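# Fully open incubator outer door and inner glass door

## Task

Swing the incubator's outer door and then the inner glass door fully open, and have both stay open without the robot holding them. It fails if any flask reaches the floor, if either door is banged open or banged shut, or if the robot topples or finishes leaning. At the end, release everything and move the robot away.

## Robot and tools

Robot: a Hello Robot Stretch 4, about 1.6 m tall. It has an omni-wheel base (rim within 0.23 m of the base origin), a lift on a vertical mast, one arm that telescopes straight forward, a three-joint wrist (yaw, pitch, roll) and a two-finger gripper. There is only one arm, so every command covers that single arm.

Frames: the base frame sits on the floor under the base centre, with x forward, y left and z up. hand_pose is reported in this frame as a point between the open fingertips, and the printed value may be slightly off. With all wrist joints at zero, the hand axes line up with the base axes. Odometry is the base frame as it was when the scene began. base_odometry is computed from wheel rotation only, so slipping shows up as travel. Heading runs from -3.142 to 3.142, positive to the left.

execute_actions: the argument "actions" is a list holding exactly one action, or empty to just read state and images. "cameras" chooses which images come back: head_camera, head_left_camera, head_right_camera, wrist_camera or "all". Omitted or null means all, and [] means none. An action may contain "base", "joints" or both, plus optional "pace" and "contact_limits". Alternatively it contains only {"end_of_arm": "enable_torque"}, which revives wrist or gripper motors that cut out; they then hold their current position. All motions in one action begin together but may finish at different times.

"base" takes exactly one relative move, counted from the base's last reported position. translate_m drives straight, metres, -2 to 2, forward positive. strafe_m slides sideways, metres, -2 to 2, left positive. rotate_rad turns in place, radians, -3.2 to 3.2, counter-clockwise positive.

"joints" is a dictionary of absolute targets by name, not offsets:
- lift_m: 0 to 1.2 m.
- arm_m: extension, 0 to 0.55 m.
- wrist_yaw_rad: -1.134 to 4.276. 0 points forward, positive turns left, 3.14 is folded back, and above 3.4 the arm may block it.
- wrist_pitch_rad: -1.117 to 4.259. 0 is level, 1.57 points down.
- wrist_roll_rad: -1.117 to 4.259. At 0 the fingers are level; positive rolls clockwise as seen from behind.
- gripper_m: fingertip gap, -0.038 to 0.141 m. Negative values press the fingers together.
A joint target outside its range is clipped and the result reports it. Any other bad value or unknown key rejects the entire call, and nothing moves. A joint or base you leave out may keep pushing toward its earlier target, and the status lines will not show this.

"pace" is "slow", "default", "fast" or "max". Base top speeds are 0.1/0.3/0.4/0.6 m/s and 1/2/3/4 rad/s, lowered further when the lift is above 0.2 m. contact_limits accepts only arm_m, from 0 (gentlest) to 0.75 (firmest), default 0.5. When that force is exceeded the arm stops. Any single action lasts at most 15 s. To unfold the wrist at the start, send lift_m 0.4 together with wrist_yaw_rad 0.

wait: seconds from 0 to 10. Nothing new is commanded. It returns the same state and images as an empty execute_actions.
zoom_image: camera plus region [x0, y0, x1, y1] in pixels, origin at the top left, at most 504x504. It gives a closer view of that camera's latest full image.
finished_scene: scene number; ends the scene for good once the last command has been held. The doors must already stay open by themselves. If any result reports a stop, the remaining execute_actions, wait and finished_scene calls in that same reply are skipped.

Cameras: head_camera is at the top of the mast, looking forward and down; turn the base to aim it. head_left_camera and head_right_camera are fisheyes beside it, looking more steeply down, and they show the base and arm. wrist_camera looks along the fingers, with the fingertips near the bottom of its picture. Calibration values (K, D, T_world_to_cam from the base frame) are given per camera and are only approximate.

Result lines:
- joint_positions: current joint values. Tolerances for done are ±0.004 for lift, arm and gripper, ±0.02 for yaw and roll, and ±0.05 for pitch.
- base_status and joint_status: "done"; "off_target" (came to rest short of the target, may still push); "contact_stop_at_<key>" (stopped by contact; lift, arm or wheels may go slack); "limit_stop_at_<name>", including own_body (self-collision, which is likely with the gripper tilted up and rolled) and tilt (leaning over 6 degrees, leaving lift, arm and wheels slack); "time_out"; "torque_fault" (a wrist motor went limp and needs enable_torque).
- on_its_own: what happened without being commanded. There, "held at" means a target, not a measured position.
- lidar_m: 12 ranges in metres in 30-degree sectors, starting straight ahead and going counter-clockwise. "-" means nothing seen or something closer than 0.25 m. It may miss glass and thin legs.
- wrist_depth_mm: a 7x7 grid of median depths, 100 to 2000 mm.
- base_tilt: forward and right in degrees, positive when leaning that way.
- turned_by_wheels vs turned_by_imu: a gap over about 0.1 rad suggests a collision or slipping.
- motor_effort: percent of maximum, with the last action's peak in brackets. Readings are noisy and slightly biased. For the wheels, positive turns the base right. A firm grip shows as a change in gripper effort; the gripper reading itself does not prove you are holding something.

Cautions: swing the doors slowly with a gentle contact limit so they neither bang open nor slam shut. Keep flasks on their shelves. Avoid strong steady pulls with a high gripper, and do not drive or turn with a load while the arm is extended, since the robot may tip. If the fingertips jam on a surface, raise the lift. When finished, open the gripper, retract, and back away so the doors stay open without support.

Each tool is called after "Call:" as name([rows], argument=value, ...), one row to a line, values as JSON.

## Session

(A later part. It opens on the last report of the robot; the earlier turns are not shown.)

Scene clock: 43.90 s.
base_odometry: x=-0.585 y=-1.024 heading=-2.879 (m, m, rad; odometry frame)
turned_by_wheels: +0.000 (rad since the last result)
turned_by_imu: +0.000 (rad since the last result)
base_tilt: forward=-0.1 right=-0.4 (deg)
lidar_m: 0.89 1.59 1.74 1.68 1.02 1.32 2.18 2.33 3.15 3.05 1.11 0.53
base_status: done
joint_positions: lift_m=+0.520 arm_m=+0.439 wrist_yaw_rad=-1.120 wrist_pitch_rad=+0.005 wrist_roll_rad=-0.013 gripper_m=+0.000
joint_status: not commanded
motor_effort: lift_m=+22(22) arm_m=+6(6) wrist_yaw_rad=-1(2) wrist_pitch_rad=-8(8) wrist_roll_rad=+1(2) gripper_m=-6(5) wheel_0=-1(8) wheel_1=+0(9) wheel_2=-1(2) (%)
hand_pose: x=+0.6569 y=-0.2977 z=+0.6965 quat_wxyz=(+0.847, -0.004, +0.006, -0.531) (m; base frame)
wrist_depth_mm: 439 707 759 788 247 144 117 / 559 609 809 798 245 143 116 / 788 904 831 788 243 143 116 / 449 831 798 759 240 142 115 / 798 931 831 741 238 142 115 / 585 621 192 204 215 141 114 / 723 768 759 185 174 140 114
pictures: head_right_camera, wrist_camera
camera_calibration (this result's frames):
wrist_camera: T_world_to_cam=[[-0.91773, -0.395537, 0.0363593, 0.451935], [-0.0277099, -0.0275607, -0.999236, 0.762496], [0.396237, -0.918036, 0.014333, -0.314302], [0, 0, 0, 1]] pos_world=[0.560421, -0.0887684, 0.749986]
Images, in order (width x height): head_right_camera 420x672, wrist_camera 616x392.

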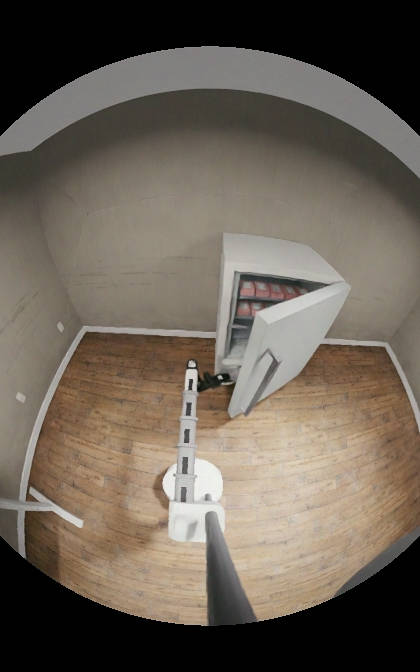

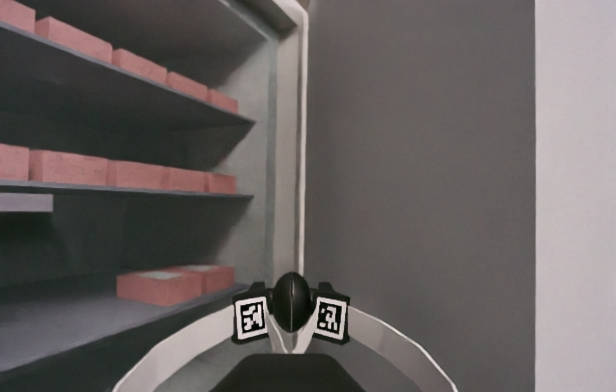

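Call:
execute_actions([
  {"base": {"strafe_m": -0.07}, "joints": {"arm_m": 0.34}, "pace": "slow"},
], cameras=["head_right_camera"])

Call:
execute_actions([
  {"base": {"strafe_m": -0.36}, "joints": {"arm_m": 0.2}, "pace": "slow"},
], cameras=["head_camera", "head_right_camera", "wrist_camera"])

Scene clock: 46.40 s.
base_odometry: x=-0.603 y=-0.956 heading=-2.879 (m, m, rad; odometry frame)
turned_by_wheels: +0.000 (rad since the last result)
turned_by_imu: +0.000 (rad since the last result)
base_tilt: forward=-0.4 right=-0.2 (deg)
lidar_m: 0.90 1.60 1.81 1.74 1.09 1.46 2.18 2.34 3.07 2.96 2.11 0.45
base_status: done
joint_positions: lift_m=+0.520 arm_m=+0.341 wrist_yaw_rad=-1.120 wrist_pitch_rad=+0.005 wrist_roll_rad=-0.013 gripper_m=+0.000
joint_status: all done
motor_effort: lift_m=+22(22) arm_m=-6(12) wrist_yaw_rad=+0(12) wrist_pitch_rad=-8(8) wrist_roll_rad=+1(2) gripper_m=-5(9) wheel_0=+2(10) wheel_1=-1(7) wheel_2=-2(3) (%)
hand_pose: x=+0.5591 y=-0.2977 z=+0.6965 quat_wxyz=(+0.847, -0.004, +0.006, -0.531) (m; base frame)
wrist_depth_mm: 715 750 778 373 198 134 - / 564 723 798 366 196 134 - / 842 854 798 362 195 133 - / 842 809 788 357 193 132 - / 878 842 778 351 191 132 - / 603 788 191 204 178 131 - / 820 778 741 184 158 130 -
pictures: head_right_camera
Images, in order (width x height): head_right_camera 420x672.

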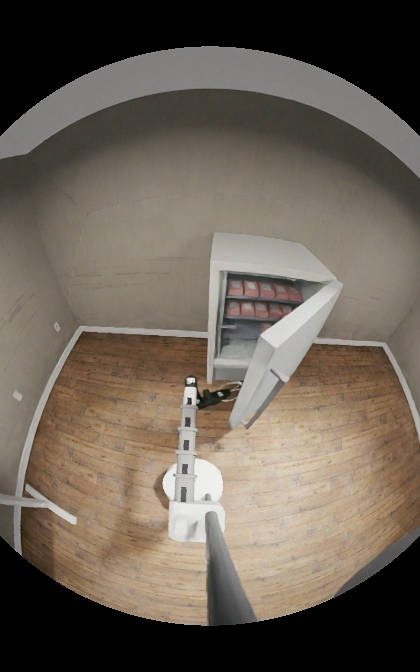

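Scene clock: 51.13 s.
base_odometry: x=-0.696 y=-0.608 heading=-2.879 (m, m, rad; odometry frame)
turned_by_wheels: +0.000 (rad since the last result)
turned_by_imu: +0.001 (rad since the last result)
base_tilt: forward=-0.3 right=-0.4 (deg)
lidar_m: 0.88 0.93 2.18 1.97 1.42 1.94 2.21 2.31 2.68 2.60 0.30 0.41
base_status: done
joint_positions: lift_m=+0.520 arm_m=+0.201 wrist_yaw_rad=-1.120 wrist_pitch_rad=+0.005 wrist_roll_rad=-0.013 gripper_m=+0.000
joint_status: all done
motor_effort: lift_m=+22(22) arm_m=-6(8) wrist_yaw_rad=-1(17) wrist_pitch_rad=-8(8) wrist_roll_rad=+2(1) gripper_m=-5(8) wheel_0=+2(10) wheel_1=-1(3) wheel_2=-1(3) (%)
hand_pose: x=+0.4191 y=-0.2977 z=+0.6965 quat_wxyz=(+0.847, -0.004, +0.006, -0.531) (m; base frame)
wrist_depth_mm: 504 373 300 249 213 186 172 / 496 368 296 247 211 186 170 / 484 366 293 246 211 185 169 / 480 364 291 244 210 184 169 / 477 357 290 243 209 183 168 / 469 355 191 204 204 182 167 / 462 347 276 184 180 181 167
pictures: head_camera, head_right_camera, wrist_camera
camera_calibration (this result's frames):
wrist_camera: T_world_to_cam=[[-0.917691, -0.395627, 0.0363594, 0.233637], [-0.0277072, -0.0275636, -0.999236, 0.755904], [0.396327, -0.917997, 0.0143332, -0.22009], [0, 0, 0, 1]] pos_world=[0.322578, -0.0887733, 0.749986]
Images, in order (width x height): head_camera 420x560, head_right_camera 420x672, wrist_camera 616x392.

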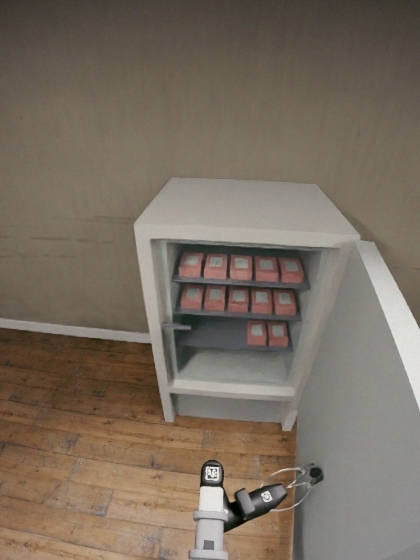

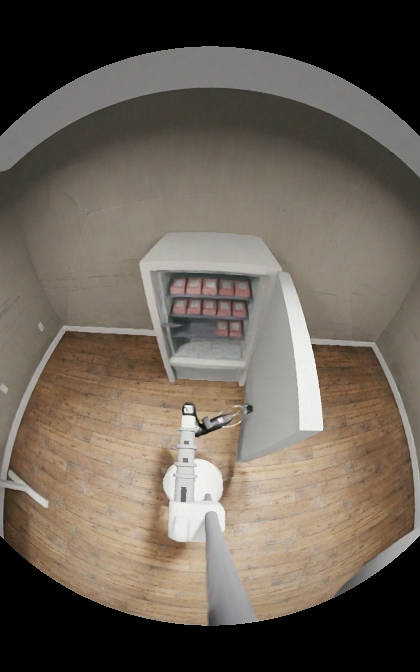

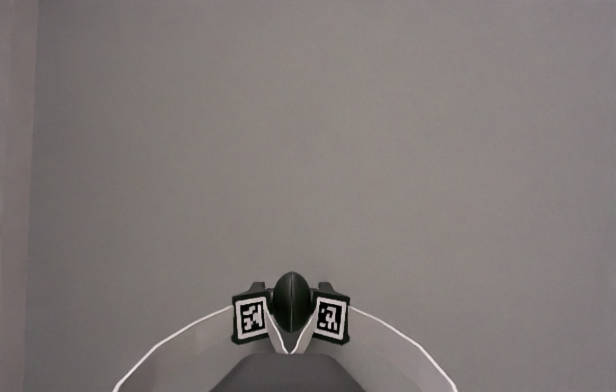

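Call:
execute_actions([
  {"base": {"strafe_m": -0.14}, "pace": "slow"},
], cameras=["head_right_camera"])

Scene clock: 54.07 s.
base_odometry: x=-0.733 y=-0.473 heading=-2.879 (m, m, rad; odometry frame)
turned_by_wheels: +0.000 (rad since the last result)
turned_by_imu: +0.000 (rad since the last result)
base_tilt: forward=-0.3 right=-0.4 (deg)
lidar_m: 0.86 0.93 2.22 1.90 1.52 2.17 2.23 2.36 2.53 2.48 0.35 0.45
base_status: done
joint_positions: lift_m=+0.520 arm_m=+0.201 wrist_yaw_rad=-1.120 wrist_pitch_rad=+0.005 wrist_roll_rad=-0.013 gripper_m=+0.000
joint_status: not commanded
motor_effort: lift_m=+22(22) arm_m=-6(6) wrist_yaw_rad=+0(1) wrist_pitch_rad=-8(8) wrist_roll_rad=+3(2) gripper_m=-6(7) wheel_0=+1(9) wheel_1=-2(1) wheel_2=-1(0) (%)
hand_pose: x=+0.4190 y=-0.2978 z=+0.6965 quat_wxyz=(+0.847, -0.004, +0.006, -0.531) (m; base frame)
wrist_depth_mm: 317 289 264 246 229 213 203 / 314 287 263 245 227 213 202 / 312 285 263 243 227 212 202 / 310 282 259 242 226 211 200 / 307 282 259 240 224 210 200 / 306 279 191 204 220 209 199 / 303 277 252 184 191 208 198
pictures: head_right_camera
Images, in order (width x height): head_right_camera 420x672.

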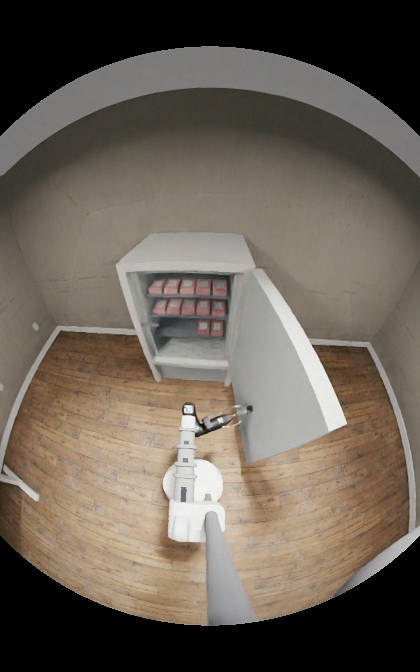

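Call:
execute_actions([
  {"base": {"strafe_m": -0.095}, "pace": "slow"},
], cameras=["head_right_camera", "wrist_camera"])

Scene clock: 56.37 s.
base_odometry: x=-0.757 y=-0.382 heading=-2.880 (m, m, rad; odometry frame)
turned_by_wheels: +0.000 (rad since the last result)
turned_by_imu: +0.000 (rad since the last result)
base_tilt: forward=-0.3 right=-0.4 (deg)
lidar_m: 0.75 0.92 2.21 1.96 1.64 2.29 2.23 2.34 2.45 2.39 0.41 0.46
base_status: done
joint_positions: lift_m=+0.520 arm_m=+0.201 wrist_yaw_rad=-1.120 wrist_pitch_rad=+0.005 wrist_roll_rad=-0.013 gripper_m=+0.000
joint_status: not commanded
motor_effort: lift_m=+22(22) arm_m=-6(6) wrist_yaw_rad=-1(7) wrist_pitch_rad=-7(8) wrist_roll_rad=+2(3) gripper_m=-8(7) wheel_0=+2(5) wheel_1=-3(0) wheel_2=-1(2) (%)
hand_pose: x=+0.4189 y=-0.2978 z=+0.6965 quat_wxyz=(+0.847, -0.004, +0.006, -0.531) (m; base frame)
wrist_depth_mm: 262 255 249 244 236 233 228 / 259 253 248 242 236 231 227 / 258 252 246 240 235 230 225 / 257 251 245 239 234 229 225 / 255 250 243 238 233 228 224 / 255 248 193 204 230 227 223 / 253 247 241 184 196 225 222
pictures: head_right_camera, wrist_camera
camera_calibration (this result's frames):
wrist_camera: T_world_to_cam=[[-0.917809, -0.395354, 0.0363553, 0.233614], [-0.0276751, -0.0276385, -0.999235, 0.755889], [0.396056, -0.918113, 0.0144254, -0.220023], [0, 0, 0, 1]] pos_world=[0.322474, -0.0887544, 0.749992]
Images, in order (width x height): head_right_camera 420x672, wrist_camera 616x392.

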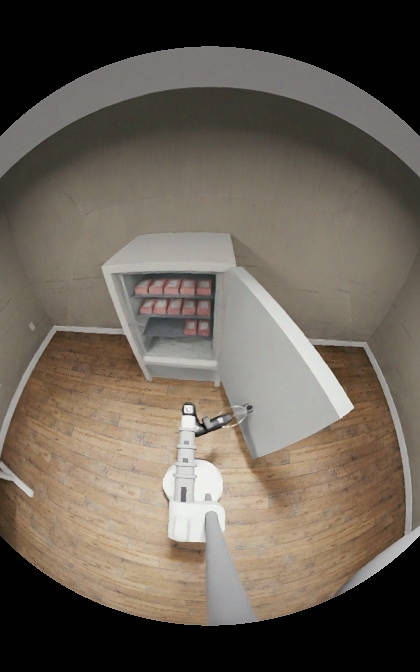

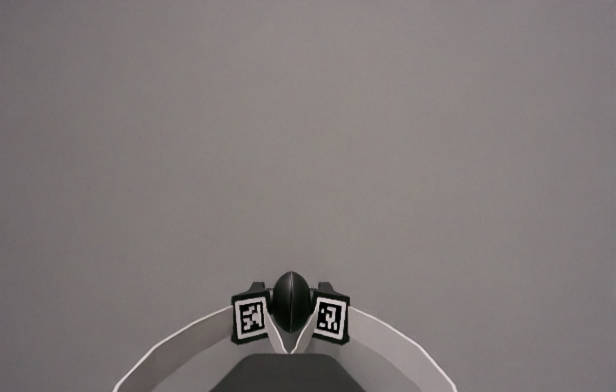

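Call:
execute_actions([
  {"base": {"strafe_m": -0.025}, "pace": "slow"},
], cameras=["wrist_camera"])

Scene clock: 58.30 s.
base_odometry: x=-0.745 y=-0.379 heading=-2.774 (m, m, rad; odometry frame)
turned_by_wheels: +0.106 (rad since the last result)
turned_by_imu: +0.107 (rad since the last result)
base_tilt: forward=-0.2 right=-0.3 (deg)
lidar_m: 0.89 0.97 2.38 1.61 1.67 2.24 2.19 2.44 2.41 2.39 0.41 0.50
base_status: strafe_m contact_stop (by the wheels' count: +0.002 of -0.025)
joint_positions: lift_m=+0.520 arm_m=+0.200 wrist_yaw_rad=-1.120 wrist_pitch_rad=+0.005 wrist_roll_rad=-0.013 gripper_m=+0.000
joint_status: not commanded
on_its_own: the wheels are slack since a contact_stop
motor_effort: lift_m=+22(22) arm_m=+1(6) wrist_yaw_rad=+1(25) wrist_pitch_rad=-7(8) wrist_roll_rad=+1(1) gripper_m=-6(5) wheel_0=+0(34) wheel_1=+0(9) wheel_2=+0(5) (%)
hand_pose: x=+0.4175 y=-0.2978 z=+0.6966 quat_wxyz=(+0.847, -0.004, +0.006, -0.531) (m; base frame)
wrist_depth_mm: 332 315 298 283 271 258 249 / 330 314 297 282 270 257 248 / 330 312 294 282 268 256 248 / 329 309 293 279 266 255 245 / 325 307 293 277 265 254 245 / 324 307 191 204 262 252 243 / 322 304 287 185 211 250 243
pictures: wrist_camera
camera_calibration (this result's frames):
wrist_camera: T_world_to_cam=[[-0.917982, -0.394954, 0.0363486, 0.232518], [-0.0276229, -0.0277587, -0.999233, 0.755864], [0.39566, -0.918281, 0.0145722, -0.219477], [0, 0, 0, 1]] pos_world=[0.321164, -0.0887262, 0.750031]
Images, in order (width x height): wrist_camera 616x392.

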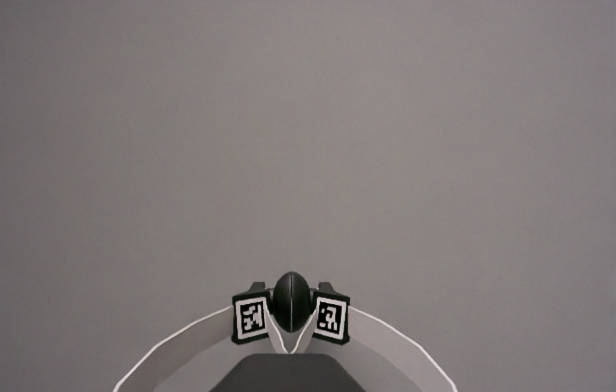

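Call:
execute_actions([
  {"base": {"rotate_rad": -0.106}, "joints": {"wrist_yaw_rad": 0.0, "lift_m": 0.575, "gripper_m": 0.06, "arm_m": 0.15}},
], cameras=[])

Call:
execute_actions([
  {"base": {"strafe_m": 0.51}, "joints": {"arm_m": 0.3}, "pace": "max"},
], cameras=["head_camera", "wrist_camera", "head_right_camera"])

Scene clock: 60.30 s.
base_odometry: x=-0.745 y=-0.379 heading=-2.880 (m, m, rad; odometry frame)
turned_by_wheels: -0.106 (rad since the last result)
turned_by_imu: -0.107 (rad since the last result)
base_tilt: forward=-0.2 right=-0.2 (deg)
lidar_m: 0.78 0.95 2.24 1.97 1.63 2.28 2.22 2.34 2.44 2.38 0.42 0.46
base_status: done
joint_positions: lift_m=+0.575 arm_m=+0.151 wrist_yaw_rad=+0.000 wrist_pitch_rad=+0.005 wrist_roll_rad=-0.013 gripper_m=+0.060
joint_status: all done
motor_effort: lift_m=+22(23) arm_m=-6(4) wrist_yaw_rad=+1(7) wrist_pitch_rad=-7(7) wrist_roll_rad=+2(1) gripper_m=-2(5) wheel_0=+1(4) wheel_1=+0(4) wheel_2=-1(5) (%)
hand_pose: x=+0.6105 y=-0.0875 z=+0.7516 quat_wxyz=(+1.000, -0.007, +0.002, +0.000) (m; base frame)
wrist_depth_mm: 640 634 634 597 402 287 234 / 715 931 931 654 399 285 233 / 683 723 715 585 397 285 232 / 691 1008 1025 585 394 283 231 / 759 1025 1025 585 392 282 231 / 707 798 207 580 217 281 229 / 732 831 904 162 387 270 229
pictures: none
No camera images: the call's "cameras" was empty. Leave "cameras" out to get every camera's image.

Scene clock: 62.77 s.
base_odometry: x=-0.613 y=-0.872 heading=-2.880 (m, m, rad; odometry frame)
turned_by_wheels: +0.000 (rad since the last result)
turned_by_imu: -0.002 (rad since the last result)
base_tilt: forward=-0.4 right=-0.4 (deg)
lidar_m: 0.91 1.60 1.89 1.73 1.13 1.57 2.19 2.31 3.00 0.92 0.89 0.94
base_status: done
joint_positions: lift_m=+0.575 arm_m=+0.299 wrist_yaw_rad=+0.000 wrist_pitch_rad=+0.005 wrist_roll_rad=-0.013 gripper_m=+0.060
joint_status: all done
motor_effort: lift_m=+21(22) arm_m=+6(8) wrist_yaw_rad=-1(2) wrist_pitch_rad=-7(7) wrist_roll_rad=+2(2) gripper_m=-4(2) wheel_0=+1(13) wheel_1=+0(10) wheel_2=-1(2) (%)
hand_pose: x=+0.7584 y=-0.0874 z=+0.7516 quat_wxyz=(+1.000, -0.007, +0.002, +0.000) (m; base frame)
wrist_depth_mm: 1025 1025 407 597 627 621 621 / 1025 1042 407 715 778 768 683 / 1042 1008 404 597 691 676 654 / 1008 1025 404 609 904 917 668 / 991 1008 404 496 904 917 707 / 1008 1025 208 668 217 842 668 / 1008 1008 397 162 535 535 512
pictures: head_camera, head_right_camera, wrist_camera
camera_calibration (this result's frames):
wrist_camera: T_world_to_cam=[[-0.0439976, -0.99837, 0.0363518, -0.089054], [0.012888, -0.0369512, -0.999234, 0.794554], [0.998949, -0.0434954, 0.0144927, -0.542938], [0, 0, 0, 1]] pos_world=[0.528208, -0.0831644, 0.805052]
Images, in order (width x height): head_camera 420x560, head_right_camera 420x672, wrist_camera 616x392.

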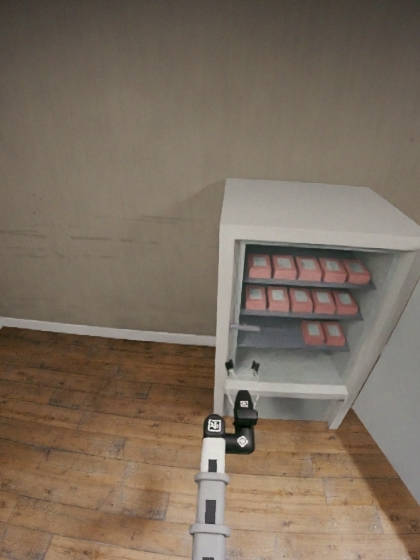

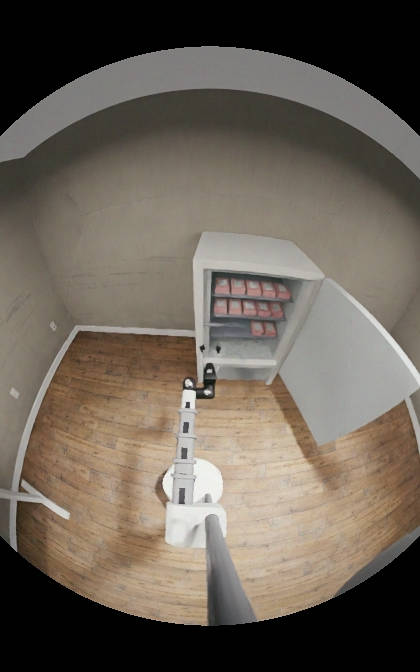

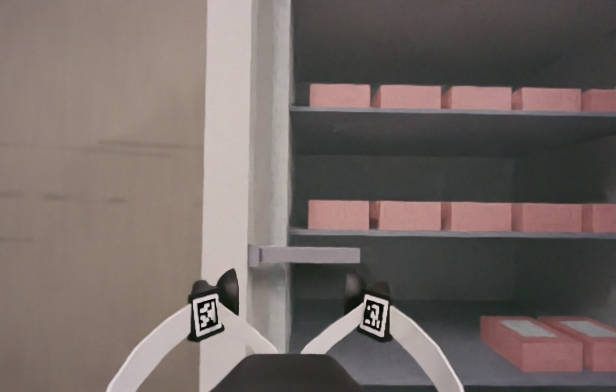

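Call:
execute_actions([
  {"base": {"strafe_m": -0.015}, "joints": {"wrist_roll_rad": 1.57, "arm_m": 0.42}, "contact_limits": {"arm_m": 0.15}},
], cameras=["head_camera", "wrist_camera"])

Scene clock: 64.67 s.
base_odometry: x=-0.617 y=-0.858 heading=-2.880 (m, m, rad; odometry frame)
turned_by_wheels: +0.000 (rad since the last result)
turned_by_imu: +0.000 (rad since the last result)
base_tilt: forward=-0.3 right=-0.4 (deg)
lidar_m: 0.90 1.61 1.91 1.73 1.18 1.58 2.17 2.33 2.96 0.86 0.85 0.96
base_status: done
joint_positions: lift_m=+0.575 arm_m=+0.419 wrist_yaw_rad=+0.000 wrist_pitch_rad=+0.005 wrist_roll_rad=+1.569 gripper_m=+0.060
joint_status: all done
motor_effort: lift_m=+21(21) arm_m=+6(7) wrist_yaw_rad=-1(0) wrist_pitch_rad=-7(7) wrist_roll_rad=+4(7) gripper_m=-4(4) wheel_0=+0(9) wheel_1=+1(10) wheel_2=-1(1) (%)
contact_limits: arm_m 0.15
hand_pose: x=+0.8783 y=-0.0874 z=+0.7516 quat_wxyz=(+0.708, +0.707, +0.002, -0.002) (m; base frame)
wrist_depth_mm: 508 418 615 788 517 609 492 / 512 421 615 788 597 609 492 / 508 421 615 788 597 615 496 / 512 421 691 778 591 609 492 / 488 424 500 427 500 504 469 / 324 324 207 330 216 340 340 / 281 276 282 161 285 287 291
pictures: head_camera, wrist_camera
camera_calibration (this result's frames):
wrist_camera: T_world_to_cam=[[-0.0490531, -0.0241371, -0.998504, 0.78363], [0.0174929, 0.999534, -0.0250213, 0.14731], [0.998643, -0.0186941, -0.048608, -0.61292], [0, 0, 0, 1]] pos_world=[0.647951, -0.139785, 0.756351]
Images, in order (width x height): head_camera 420x560, wrist_camera 616x392.

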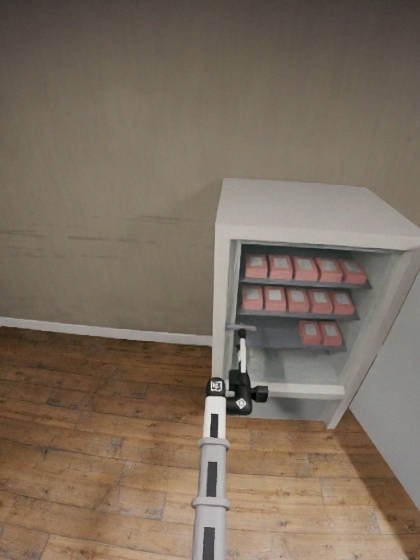

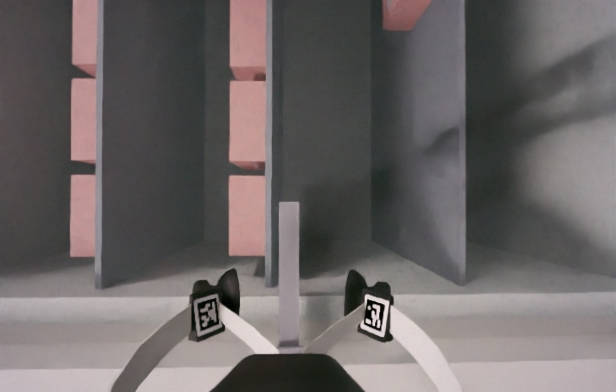

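Call:
execute_actions([
  {"base": {"strafe_m": 0.005}, "joints": {"arm_m": 0.494, "gripper_m": 0.04}, "contact_limits": {"arm_m": 0.1}},
], cameras=["wrist_camera"])

Call:
execute_actions([
  {"joints": {"gripper_m": -0.015}},
], cameras=["wrist_camera"])

Call:
execute_actions([
  {"joints": {"wrist_roll_rad": 1.2}, "pace": "slow"},
], cameras=["wrist_camera"])

Scene clock: 66.27 s.
base_odometry: x=-0.615 y=-0.862 heading=-2.880 (m, m, rad; odometry frame)
turned_by_wheels: +0.000 (rad since the last result)
turned_by_imu: +0.000 (rad since the last result)
base_tilt: forward=-0.2 right=-0.4 (deg)
lidar_m: 0.91 1.61 1.89 1.73 1.16 1.57 2.18 2.31 2.96 0.89 0.86 0.93
base_status: done
joint_positions: lift_m=+0.575 arm_m=+0.493 wrist_yaw_rad=+0.000 wrist_pitch_rad=+0.005 wrist_roll_rad=+1.570 gripper_m=+0.040
joint_status: all done
motor_effort: lift_m=+21(21) arm_m=+6(8) wrist_yaw_rad=+1(0) wrist_pitch_rad=-8(7) wrist_roll_rad=+4(3) gripper_m=-6(4) wheel_0=+0(4) wheel_1=-2(9) wheel_2=+0(2) (%)
contact_limits: arm_m 0.1
hand_pose: x=+0.9523 y=-0.0874 z=+0.7516 quat_wxyz=(+0.708, +0.707, +0.002, -0.002) (m; base frame)
wrist_depth_mm: 315 418 340 707 603 370 496 / 306 421 315 707 597 370 492 / 307 424 366 707 597 370 496 / 304 424 317 715 597 370 492 / 304 392 389 392 477 370 459 / 268 268 196 217 260 271 271 / 248 249 253 217 243 260 266
pictures: wrist_camera
camera_calibration (this result's frames):
wrist_camera: T_world_to_cam=[[-0.0490617, -0.0240854, -0.998505, 0.787271], [0.0175214, 0.999535, -0.0249712, 0.145959], [0.998642, -0.0187204, -0.0486168, -0.686811], [0, 0, 0, 1]] pos_world=[0.721945, -0.139787, 0.756348]
Images, in order (width x height): wrist_camera 616x392.

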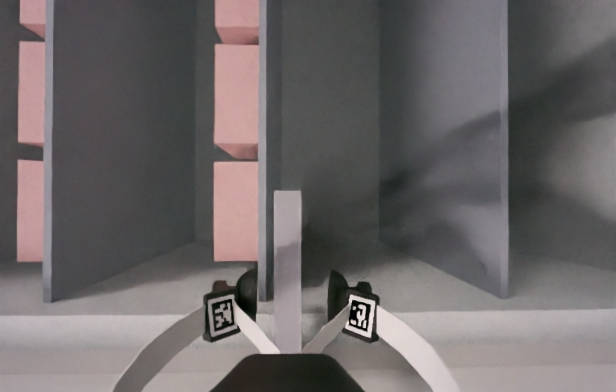

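Scene clock: 67.57 s.
base_odometry: x=-0.615 y=-0.862 heading=-2.880 (m, m, rad; odometry frame)
turned_by_wheels: +0.000 (rad since the last result)
turned_by_imu: +0.000 (rad since the last result)
base_tilt: forward=-0.2 right=-0.4 (deg)
lidar_m: 0.89 1.60 1.90 1.71 1.16 1.59 2.18 2.30 2.97 0.87 0.87 0.94
base_status: not commanded
joint_positions: lift_m=+0.575 arm_m=+0.494 wrist_yaw_rad=+0.003 wrist_pitch_rad=+0.003 wrist_roll_rad=+1.570 gripper_m=-0.014
joint_status: all done
motor_effort: lift_m=+21(21) arm_m=+1(6) wrist_yaw_rad=-9(8) wrist_pitch_rad=-1(7) wrist_roll_rad=+3(3) gripper_m=-22(27) wheel_0=-2(2) wheel_1=-2(2) wheel_2=+1(1) (%)
hand_pose: x=+0.9534 y=-0.0865 z=+0.7522 quat_wxyz=(+0.708, +0.707, +0.002, +0.000) (m; base frame)
wrist_depth_mm: 315 415 342 707 609 349 496 / 306 415 314 707 609 347 496 / 307 418 373 715 609 347 496 / 304 418 312 715 609 349 500 / 315 387 387 389 488 351 455 / 266 267 190 207 268 267 268 / 247 233 249 213 236 259 263
pictures: wrist_camera
camera_calibration (this result's frames):
wrist_camera: T_world_to_cam=[[-0.0468915, -0.0242298, -0.998606, 0.785945], [0.0145072, 0.999584, -0.0249347, 0.147921], [0.998795, -0.0156562, -0.0465205, -0.689319], [0, 0, 0, 1]] pos_world=[0.723196, -0.139608, 0.75647]
Images, in order (width x height): wrist_camera 616x392.

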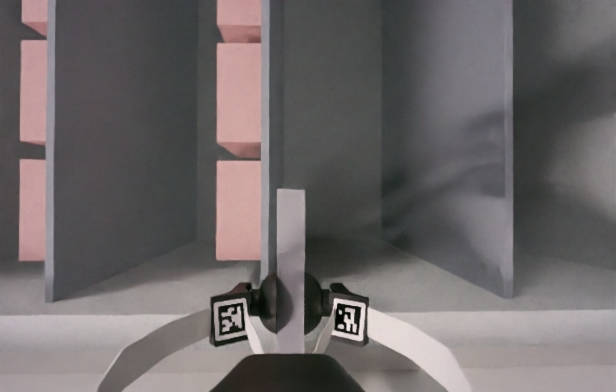

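Scene clock: 68.47 s.
base_odometry: x=-0.615 y=-0.862 heading=-2.880 (m, m, rad; odometry frame)
turned_by_wheels: +0.000 (rad since the last result)
turned_by_imu: +0.000 (rad since the last result)
base_tilt: forward=-0.3 right=-0.3 (deg)
lidar_m: 0.90 1.61 1.91 1.76 1.15 1.56 2.18 2.31 2.98 0.89 0.88 0.96
base_status: not commanded
joint_positions: lift_m=+0.575 arm_m=+0.494 wrist_yaw_rad=+0.002 wrist_pitch_rad=+0.004 wrist_roll_rad=+1.203 gripper_m=-0.014
joint_status: all done
motor_effort: lift_m=+21(21) arm_m=+1(1) wrist_yaw_rad=-5(10) wrist_pitch_rad=-4(4) wrist_roll_rad=-7(9) gripper_m=-20(21) wheel_0=-2(1) wheel_1=-2(2) wheel_2=+1(1) (%)
hand_pose: x=+0.9533 y=-0.0869 z=+0.7519 quat_wxyz=(+0.825, +0.566, +0.002, +0.000) (m; base frame)
wrist_depth_mm: 421 310 455 640 723 615 351 / 433 320 535 315 707 521 345 / 433 342 634 343 715 449 334 / 291 377 580 315 715 399 500 / 251 259 334 355 597 357 500 / 222 252 189 206 413 342 488 / 200 202 219 213 257 298 430
pictures: wrist_camera
camera_calibration (this result's frames):
wrist_camera: T_world_to_cam=[[-0.0470517, -0.380594, -0.923545, 0.69837], [0.0147233, 0.924204, -0.381615, 0.409773], [0.998784, -0.0315532, -0.0378817, -0.697081], [0, 0, 0, 1]] pos_world=[0.723059, -0.134914, 0.774945]
Images, in order (width x height): wrist_camera 616x392.

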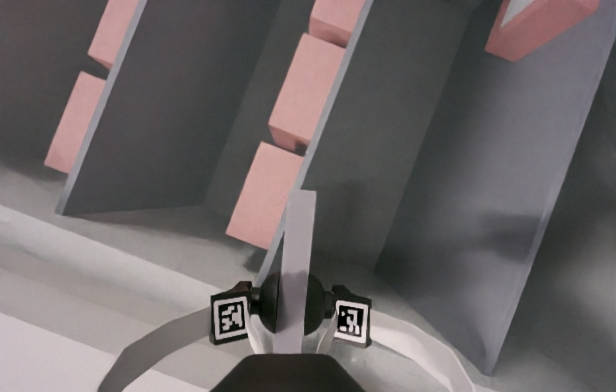

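The bar turns counter-clockwise here. Continue turning.

Call:
execute_actions([
  {"joints": {"wrist_roll_rad": 0.45, "gripper_m": -0.03}, "pace": "slow"},
], cameras=["wrist_camera"])

Call:
execute_actions([
  {"joints": {"arm_m": 0.43}, "pace": "slow"},
], cameras=["head_camera", "wrist_camera"])

Scene clock: 69.80 s.
base_odometry: x=-0.615 y=-0.862 heading=-2.880 (m, m, rad; odometry frame)
turned_by_wheels: +0.000 (rad since the last result)
turned_by_imu: +0.000 (rad since the last result)
base_tilt: forward=-0.3 right=-0.3 (deg)
lidar_m: 0.92 1.61 1.92 1.74 1.15 1.58 2.18 2.33 2.97 0.90 0.88 0.92
base_status: not commanded
joint_positions: lift_m=+0.575 arm_m=+0.494 wrist_yaw_rad=-0.001 wrist_pitch_rad=+0.008 wrist_roll_rad=+0.452 gripper_m=-0.029
joint_status: all done
motor_effort: lift_m=+21(21) arm_m=+1(1) wrist_yaw_rad=+3(8) wrist_pitch_rad=-16(16) wrist_roll_rad=-4(12) gripper_m=-22(18) wheel_0=-1(2) wheel_1=-1(2) wheel_2=-2(1) (%)
hand_pose: x=+0.9530 y=-0.0877 z=+0.7507 quat_wxyz=(+0.975, +0.224, +0.004, -0.001) (m; base frame)
wrist_depth_mm: 213 257 315 324 436 647 574 / 205 256 347 484 723 715 322 / 204 256 410 707 319 320 668 / 204 223 267 315 715 715 683 / 809 204 255 430 707 627 488 / 809 204 187 210 521 452 379 / 809 156 204 209 394 325 317
pictures: wrist_camera
camera_calibration (this result's frames):
wrist_camera: T_world_to_cam=[[-0.0485531, -0.908266, -0.415566, 0.270715], [0.0110233, 0.415544, -0.909506, 0.765276], [0.99876, -0.0487402, -0.0101639, -0.719194], [0, 0, 0, 1]] pos_world=[0.723011, -0.107178, 0.801213]
Images, in order (width x height): wrist_camera 616x392.

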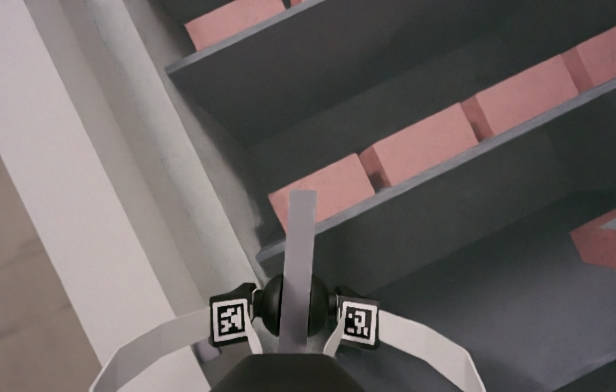

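Scene clock: 71.70 s.
base_odometry: x=-0.615 y=-0.862 heading=-2.881 (m, m, rad; odometry frame)
turned_by_wheels: -0.001 (rad since the last result)
turned_by_imu: -0.001 (rad since the last result)
base_tilt: forward=-0.2 right=-0.3 (deg)
lidar_m: 0.90 1.61 1.90 1.73 1.16 1.59 2.18 2.33 2.96 0.87 0.88 0.95
base_status: not commanded
joint_positions: lift_m=+0.575 arm_m=+0.431 wrist_yaw_rad=-0.005 wrist_pitch_rad=+0.008 wrist_roll_rad=+0.451 gripper_m=-0.029
joint_status: all done
motor_effort: lift_m=+21(21) arm_m=-7(7) wrist_yaw_rad=+13(13) wrist_pitch_rad=-17(17) wrist_roll_rad=-1(5) gripper_m=-23(22) wheel_0=-4(4) wheel_1=-3(3) wheel_2=-4(4) (%)
hand_pose: x=+0.8901 y=-0.0888 z=+0.7507 quat_wxyz=(+0.975, +0.224, +0.003, -0.003) (m; base frame)
wrist_depth_mm: 267 319 580 382 430 647 559 / 267 319 379 484 778 778 389 / 866 286 445 778 384 384 661 / 866 267 319 379 768 788 683 / 878 266 319 508 778 634 459 / 854 267 187 209 488 452 397 / 854 156 266 207 389 368 564
pictures: head_camera, wrist_camera
camera_calibration (this result's frames):
wrist_camera: T_world_to_cam=[[-0.051916, -0.908603, -0.414421, 0.268793], [0.0123773, 0.414364, -0.910027, 0.765443], [0.998575, -0.0523744, -0.0102661, -0.656499], [0, 0, 0, 1]] pos_world=[0.660043, -0.107329, 0.801228]
Images, in order (width x height): head_camera 420x560, wrist_camera 616x392.

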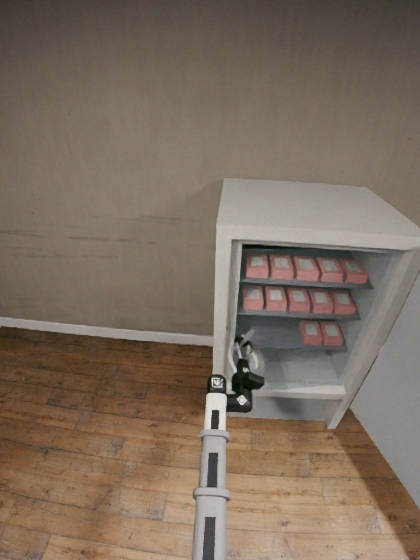

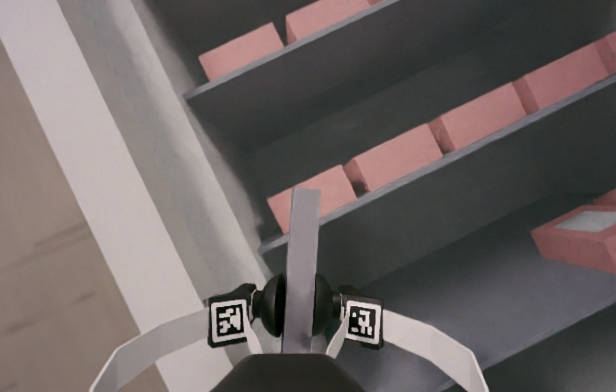

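Call:
execute_actions([
  {"base": {"strafe_m": -0.03}, "joints": {"arm_m": 0.351, "wrist_roll_rad": 0.0, "lift_m": 0.57}, "pace": "slow"},
], cameras=["wrist_camera"])

Call:
execute_actions([
  {"base": {"strafe_m": -0.036}, "joints": {"arm_m": 0.261}, "pace": "slow"},
], cameras=["wrist_camera"])

Call:
execute_actions([
  {"base": {"strafe_m": -0.05}, "joints": {"arm_m": 0.178}, "pace": "slow"},
], cameras=["head_camera", "wrist_camera"])

Scene clock: 74.10 s.
base_odometry: x=-0.623 y=-0.833 heading=-2.880 (m, m, rad; odometry frame)
turned_by_wheels: +0.000 (rad since the last result)
turned_by_imu: +0.000 (rad since the last result)
base_tilt: forward=-0.2 right=-0.3 (deg)
lidar_m: 0.88 1.60 1.93 1.75 1.18 1.60 2.20 2.28 2.92 0.86 0.85 0.92
base_status: done
joint_positions: lift_m=+0.570 arm_m=+0.352 wrist_yaw_rad=+0.000 wrist_pitch_rad=+0.006 wrist_roll_rad=+0.001 gripper_m=-0.029
joint_status: all done
motor_effort: lift_m=+15(20) arm_m=-7(8) wrist_yaw_rad=+0(18) wrist_pitch_rad=-10(17) wrist_roll_rad=-2(5) gripper_m=-24(22) wheel_0=+2(10) wheel_1=+0(8) wheel_2=+0(4) (%)
hand_pose: x=+0.8116 y=-0.0873 z=+0.7469 quat_wxyz=(+1.000, +0.001, +0.003, +0.000) (m; base frame)
wrist_depth_mm: 960 976 402 647 654 647 609 / 960 976 402 488 462 462 466 / 960 960 399 741 741 750 640 / 946 960 397 668 459 462 469 / 946 960 394 433 854 842 654 / 960 946 196 208 788 788 621 / 946 160 342 206 462 455 455
pictures: wrist_camera
camera_calibration (this result's frames):
wrist_camera: T_world_to_cam=[[-0.0438537, -0.9988, 0.0218245, -0.0757883], [0.0119826, -0.0223698, -0.999678, 0.791468], [0.998966, -0.043578, 0.0129492, -0.594898], [0, 0, 0, 1]] pos_world=[0.581475, -0.0839167, 0.800571]
Images, in order (width x height): wrist_camera 616x392.

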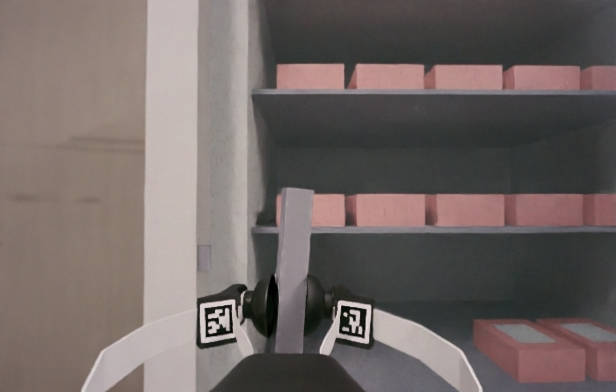

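Scene clock: 76.27 s.
base_odometry: x=-0.632 y=-0.799 heading=-2.880 (m, m, rad; odometry frame)
turned_by_wheels: +0.000 (rad since the last result)
turned_by_imu: +0.001 (rad since the last result)
base_tilt: forward=-0.3 right=-0.5 (deg)
lidar_m: 0.90 1.59 1.98 1.75 1.21 1.64 2.16 2.32 2.90 0.85 0.80 0.93
base_status: done
joint_positions: lift_m=+0.570 arm_m=+0.262 wrist_yaw_rad=+0.001 wrist_pitch_rad=+0.006 wrist_roll_rad=+0.001 gripper_m=-0.029
joint_status: all done
motor_effort: lift_m=+15(15) arm_m=-7(10) wrist_yaw_rad=-2(31) wrist_pitch_rad=-11(11) wrist_roll_rad=-2(2) gripper_m=-23(25) wheel_0=+3(15) wheel_1=+2(1) wheel_2=+1(4) (%)
hand_pose: x=+0.7216 y=-0.0872 z=+0.7467 quat_wxyz=(+1.000, +0.000, +0.003, +0.000) (m; base frame)
wrist_depth_mm: 1060 1078 492 647 647 640 597 / 1060 1060 492 798 798 798 574 / 1078 1060 488 750 741 741 603 / 1060 1042 488 946 603 549 549 / 1042 1060 484 931 946 904 621 / 1042 1042 198 209 715 640 574 / 1042 160 466 210 530 544 544
pictures: wrist_camera
camera_calibration (this result's frames):
wrist_camera: T_world_to_cam=[[-0.0434625, -0.998807, 0.0222556, -0.080226], [0.0115472, -0.0227774, -0.999674, 0.792679], [0.998988, -0.0431913, 0.0125234, -0.50468], [0, 0, 0, 1]] pos_world=[0.49153, -0.083873, 0.800527]
Images, in order (width x height): wrist_camera 616x392.

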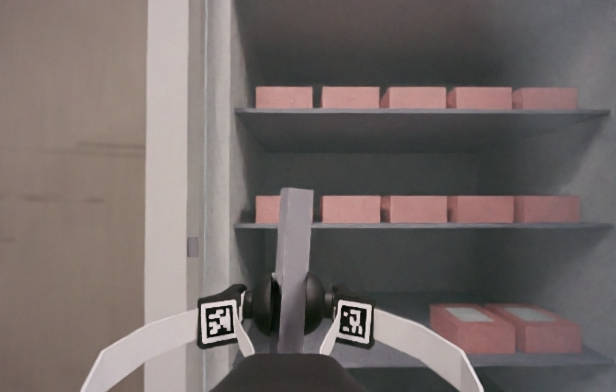

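Scene clock: 78.37 s.
base_odometry: x=-0.645 y=-0.750 heading=-2.880 (m, m, rad; odometry frame)
turned_by_wheels: +0.000 (rad since the last result)
turned_by_imu: +0.001 (rad since the last result)
base_tilt: forward=-0.3 right=-0.3 (deg)
lidar_m: 0.90 1.61 2.02 1.76 1.28 1.78 2.19 2.32 2.86 0.77 0.79 0.88
base_status: done
joint_positions: lift_m=+0.570 arm_m=+0.179 wrist_yaw_rad=+0.000 wrist_pitch_rad=+0.007 wrist_roll_rad=+0.001 gripper_m=-0.029
joint_status: all done
motor_effort: lift_m=+15(15) arm_m=-7(9) wrist_yaw_rad=-1(28) wrist_pitch_rad=-13(12) wrist_roll_rad=+1(0) gripper_m=-24(24) wheel_0=+2(9) wheel_1=+0(2) wheel_2=+1(4) (%)
hand_pose: x=+0.6386 y=-0.0873 z=+0.7466 quat_wxyz=(+1.000, +0.000, +0.003, +0.000) (m; base frame)
wrist_depth_mm: 1138 1138 580 647 647 640 580 / 1138 1138 634 878 878 750 580 / 1118 1138 627 750 750 699 580 / 1118 1118 634 1008 1025 699 574 / 1118 1138 661 1025 1008 798 569 / 1138 1118 199 213 647 661 574 / 1098 154 564 214 866 654 569
pictures: head_camera, wrist_camera
camera_calibration (this result's frames):
wrist_camera: T_world_to_cam=[[-0.0436401, -0.998791, 0.0226237, -0.0840448], [0.0110605, -0.0231269, -0.999671, 0.793763], [0.998986, -0.0433755, 0.0120564, -0.421436], [0, 0, 0, 1]] pos_world=[0.408562, -0.0838659, 0.800485]
Images, in order (width x height): head_camera 420x560, wrist_camera 616x392.

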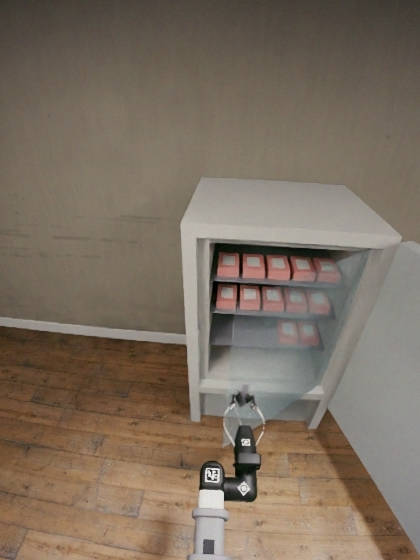

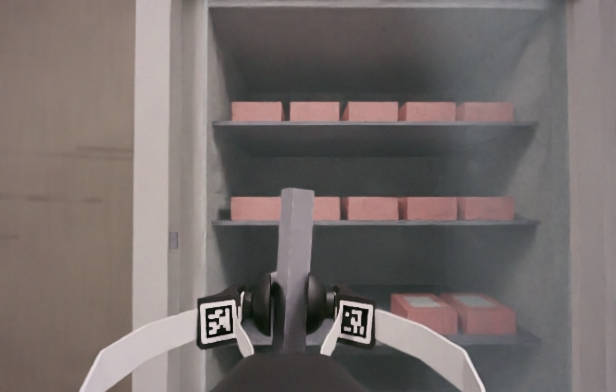

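Call:
execute_actions([
  {"joints": {"gripper_m": 0.035}},
], cameras=[])

Call:
execute_actions([
  {"joints": {"arm_m": 0.05}, "pace": "fast"},
], cameras=["wrist_camera"])

Call:
execute_actions([
  {"base": {"strafe_m": 0.36}, "joints": {"wrist_yaw_rad": -1.12, "gripper_m": 0.0}, "pace": "max"},
], cameras=["head_camera", "head_right_camera", "wrist_camera"])

Scene clock: 80.07 s.
base_odometry: x=-0.645 y=-0.750 heading=-2.880 (m, m, rad; odometry frame)
turned_by_wheels: +0.000 (rad since the last result)
turned_by_imu: +0.000 (rad since the last result)
base_tilt: forward=-0.2 right=-0.4 (deg)
lidar_m: 0.90 1.59 2.01 1.78 1.27 1.76 2.18 2.32 2.82 0.78 0.75 0.89
base_status: not commanded
joint_positions: lift_m=+0.570 arm_m=+0.179 wrist_yaw_rad=+0.000 wrist_pitch_rad=+0.005 wrist_roll_rad=+0.000 gripper_m=+0.035
joint_status: all done
motor_effort: lift_m=+15(15) arm_m=-5(7) wrist_yaw_rad=-2(14) wrist_pitch_rad=-9(12) wrist_roll_rad=+1(1) gripper_m=-4(20) wheel_0=+2(2) wheel_1=+1(1) wheel_2=+1(2) (%)
hand_pose: x=+0.6384 y=-0.0873 z=+0.7470 quat_wxyz=(+1.000, +0.000, +0.003, +0.000) (m; base frame)
wrist_depth_mm: 1138 1138 580 640 647 640 585 / 1138 1138 640 866 866 750 574 / 1138 1138 615 741 732 699 574 / 1138 1138 627 1025 1008 699 574 / 1138 1138 661 1008 1025 798 574 / 1118 1118 195 229 627 654 564 / 1138 521 569 229 842 699 559
pictures: none
No camera images: the call's "cameras" was empty. Leave "cameras" out to get every camera's image.

Scene clock: 81.27 s.
base_odometry: x=-0.645 y=-0.750 heading=-2.880 (m, m, rad; odometry frame)
turned_by_wheels: +0.000 (rad since the last result)
turned_by_imu: +0.000 (rad since the last result)
base_tilt: forward=-0.2 right=-0.4 (deg)
lidar_m: 0.63 1.58 2.04 1.75 1.27 1.75 2.18 2.32 2.88 0.77 0.77 0.90
base_status: not commanded
joint_positions: lift_m=+0.570 arm_m=+0.051 wrist_yaw_rad=+0.000 wrist_pitch_rad=+0.005 wrist_roll_rad=+0.000 gripper_m=+0.035
joint_status: all done
motor_effort: lift_m=+16(15) arm_m=-6(10) wrist_yaw_rad=-1(1) wrist_pitch_rad=-8(8) wrist_roll_rad=+0(1) gripper_m=-3(4) wheel_0=+2(2) wheel_1=+1(1) wheel_2=+1(2) (%)
hand_pose: x=+0.5104 y=-0.0875 z=+0.7471 quat_wxyz=(+1.000, +0.000, +0.002, +0.000) (m; base frame)
wrist_depth_mm: 1281 1281 683 707 715 715 640 / 1281 1281 707 931 931 798 634 / 1255 1255 699 866 878 741 640 / 1255 1255 699 1160 1160 759 627 / 1281 1255 699 1160 1160 788 647 / 1229 1255 195 723 759 741 654 / 1255 1229 699 976 842 732 647
pictures: wrist_camera
camera_calibration (this result's frames):
wrist_camera: T_world_to_cam=[[-0.0442893, -0.998763, 0.0226018, -0.0894756], [0.0127385, -0.0231868, -0.99965, 0.794787], [0.998938, -0.0439858, 0.0137497, -0.294698], [0, 0, 0, 1]] pos_world=[0.280297, -0.0838989, 0.800583]
Images, in order (width x height): wrist_camera 616x392.

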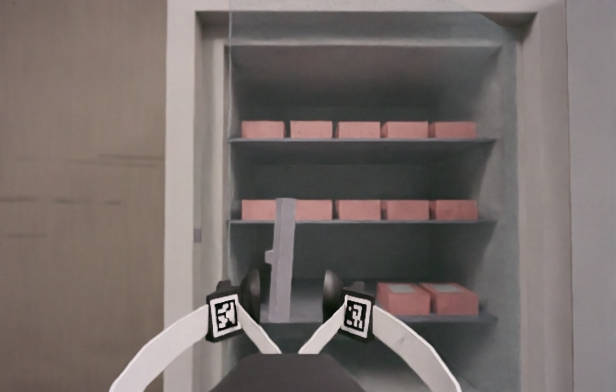

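Scene clock: 83.30 s.
base_odometry: x=-0.552 y=-1.098 heading=-2.880 (m, m, rad; odometry frame)
turned_by_wheels: +0.000 (rad since the last result)
turned_by_imu: -0.002 (rad since the last result)
base_tilt: forward=-0.2 right=-0.3 (deg)
lidar_m: 0.95 1.62 1.65 1.59 0.92 1.21 2.17 2.33 3.22 1.13 1.11 0.75
base_status: done
joint_positions: lift_m=+0.570 arm_m=+0.051 wrist_yaw_rad=-1.120 wrist_pitch_rad=+0.005 wrist_roll_rad=+0.000 gripper_m=+0.000
joint_status: all done
motor_effort: lift_m=+15(15) arm_m=-6(6) wrist_yaw_rad=-1(5) wrist_pitch_rad=-8(8) wrist_roll_rad=+0(1) gripper_m=-4(2) wheel_0=+0(8) wheel_1=-2(10) wheel_2=-2(2) (%)
hand_pose: x=+0.2690 y=-0.2977 z=+0.7471 quat_wxyz=(+0.847, +0.002, +0.002, -0.531) (m; base frame)
wrist_depth_mm: 741 1576 - - - - - / 931 1025 1060 1025 1008 - - / 904 1078 1042 1025 991 - - / 1138 1042 1042 1008 991 - - / 1138 1042 1025 1008 991 - - / 917 1060 191 204 976 - - / 946 960 1008 185 564 1863 1863
pictures: head_camera, head_right_camera, wrist_camera
camera_calibration (this result's frames):
wrist_camera: T_world_to_cam=[[-0.918121, -0.395655, 0.0226028, 0.104431], [-0.0153129, -0.0215737, -0.99965, 0.801006], [0.396004, -0.918146, 0.0137487, -0.160848], [0, 0, 0, 1]] pos_world=[0.171843, -0.0890824, 0.800577]
Images, in order (width x height): head_camera 420x560, head_right_camera 420x672, wrist_camera 616x392.

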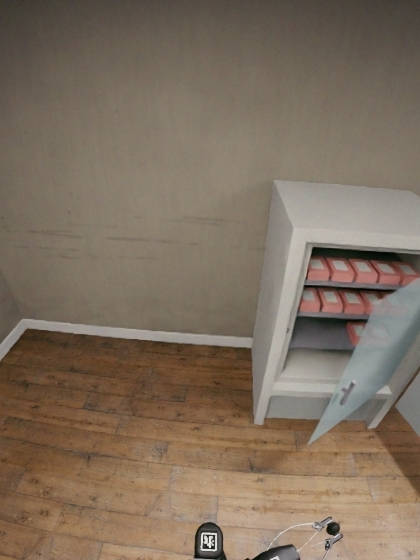

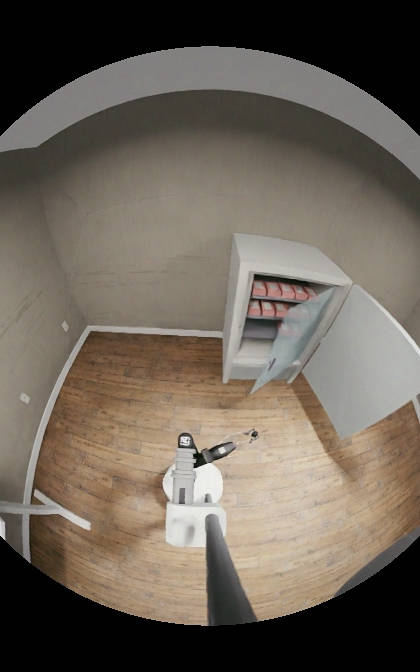

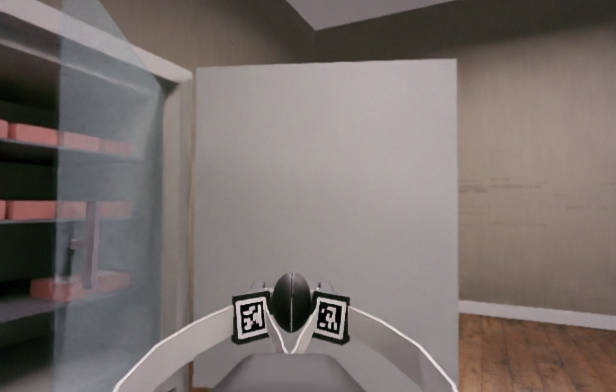

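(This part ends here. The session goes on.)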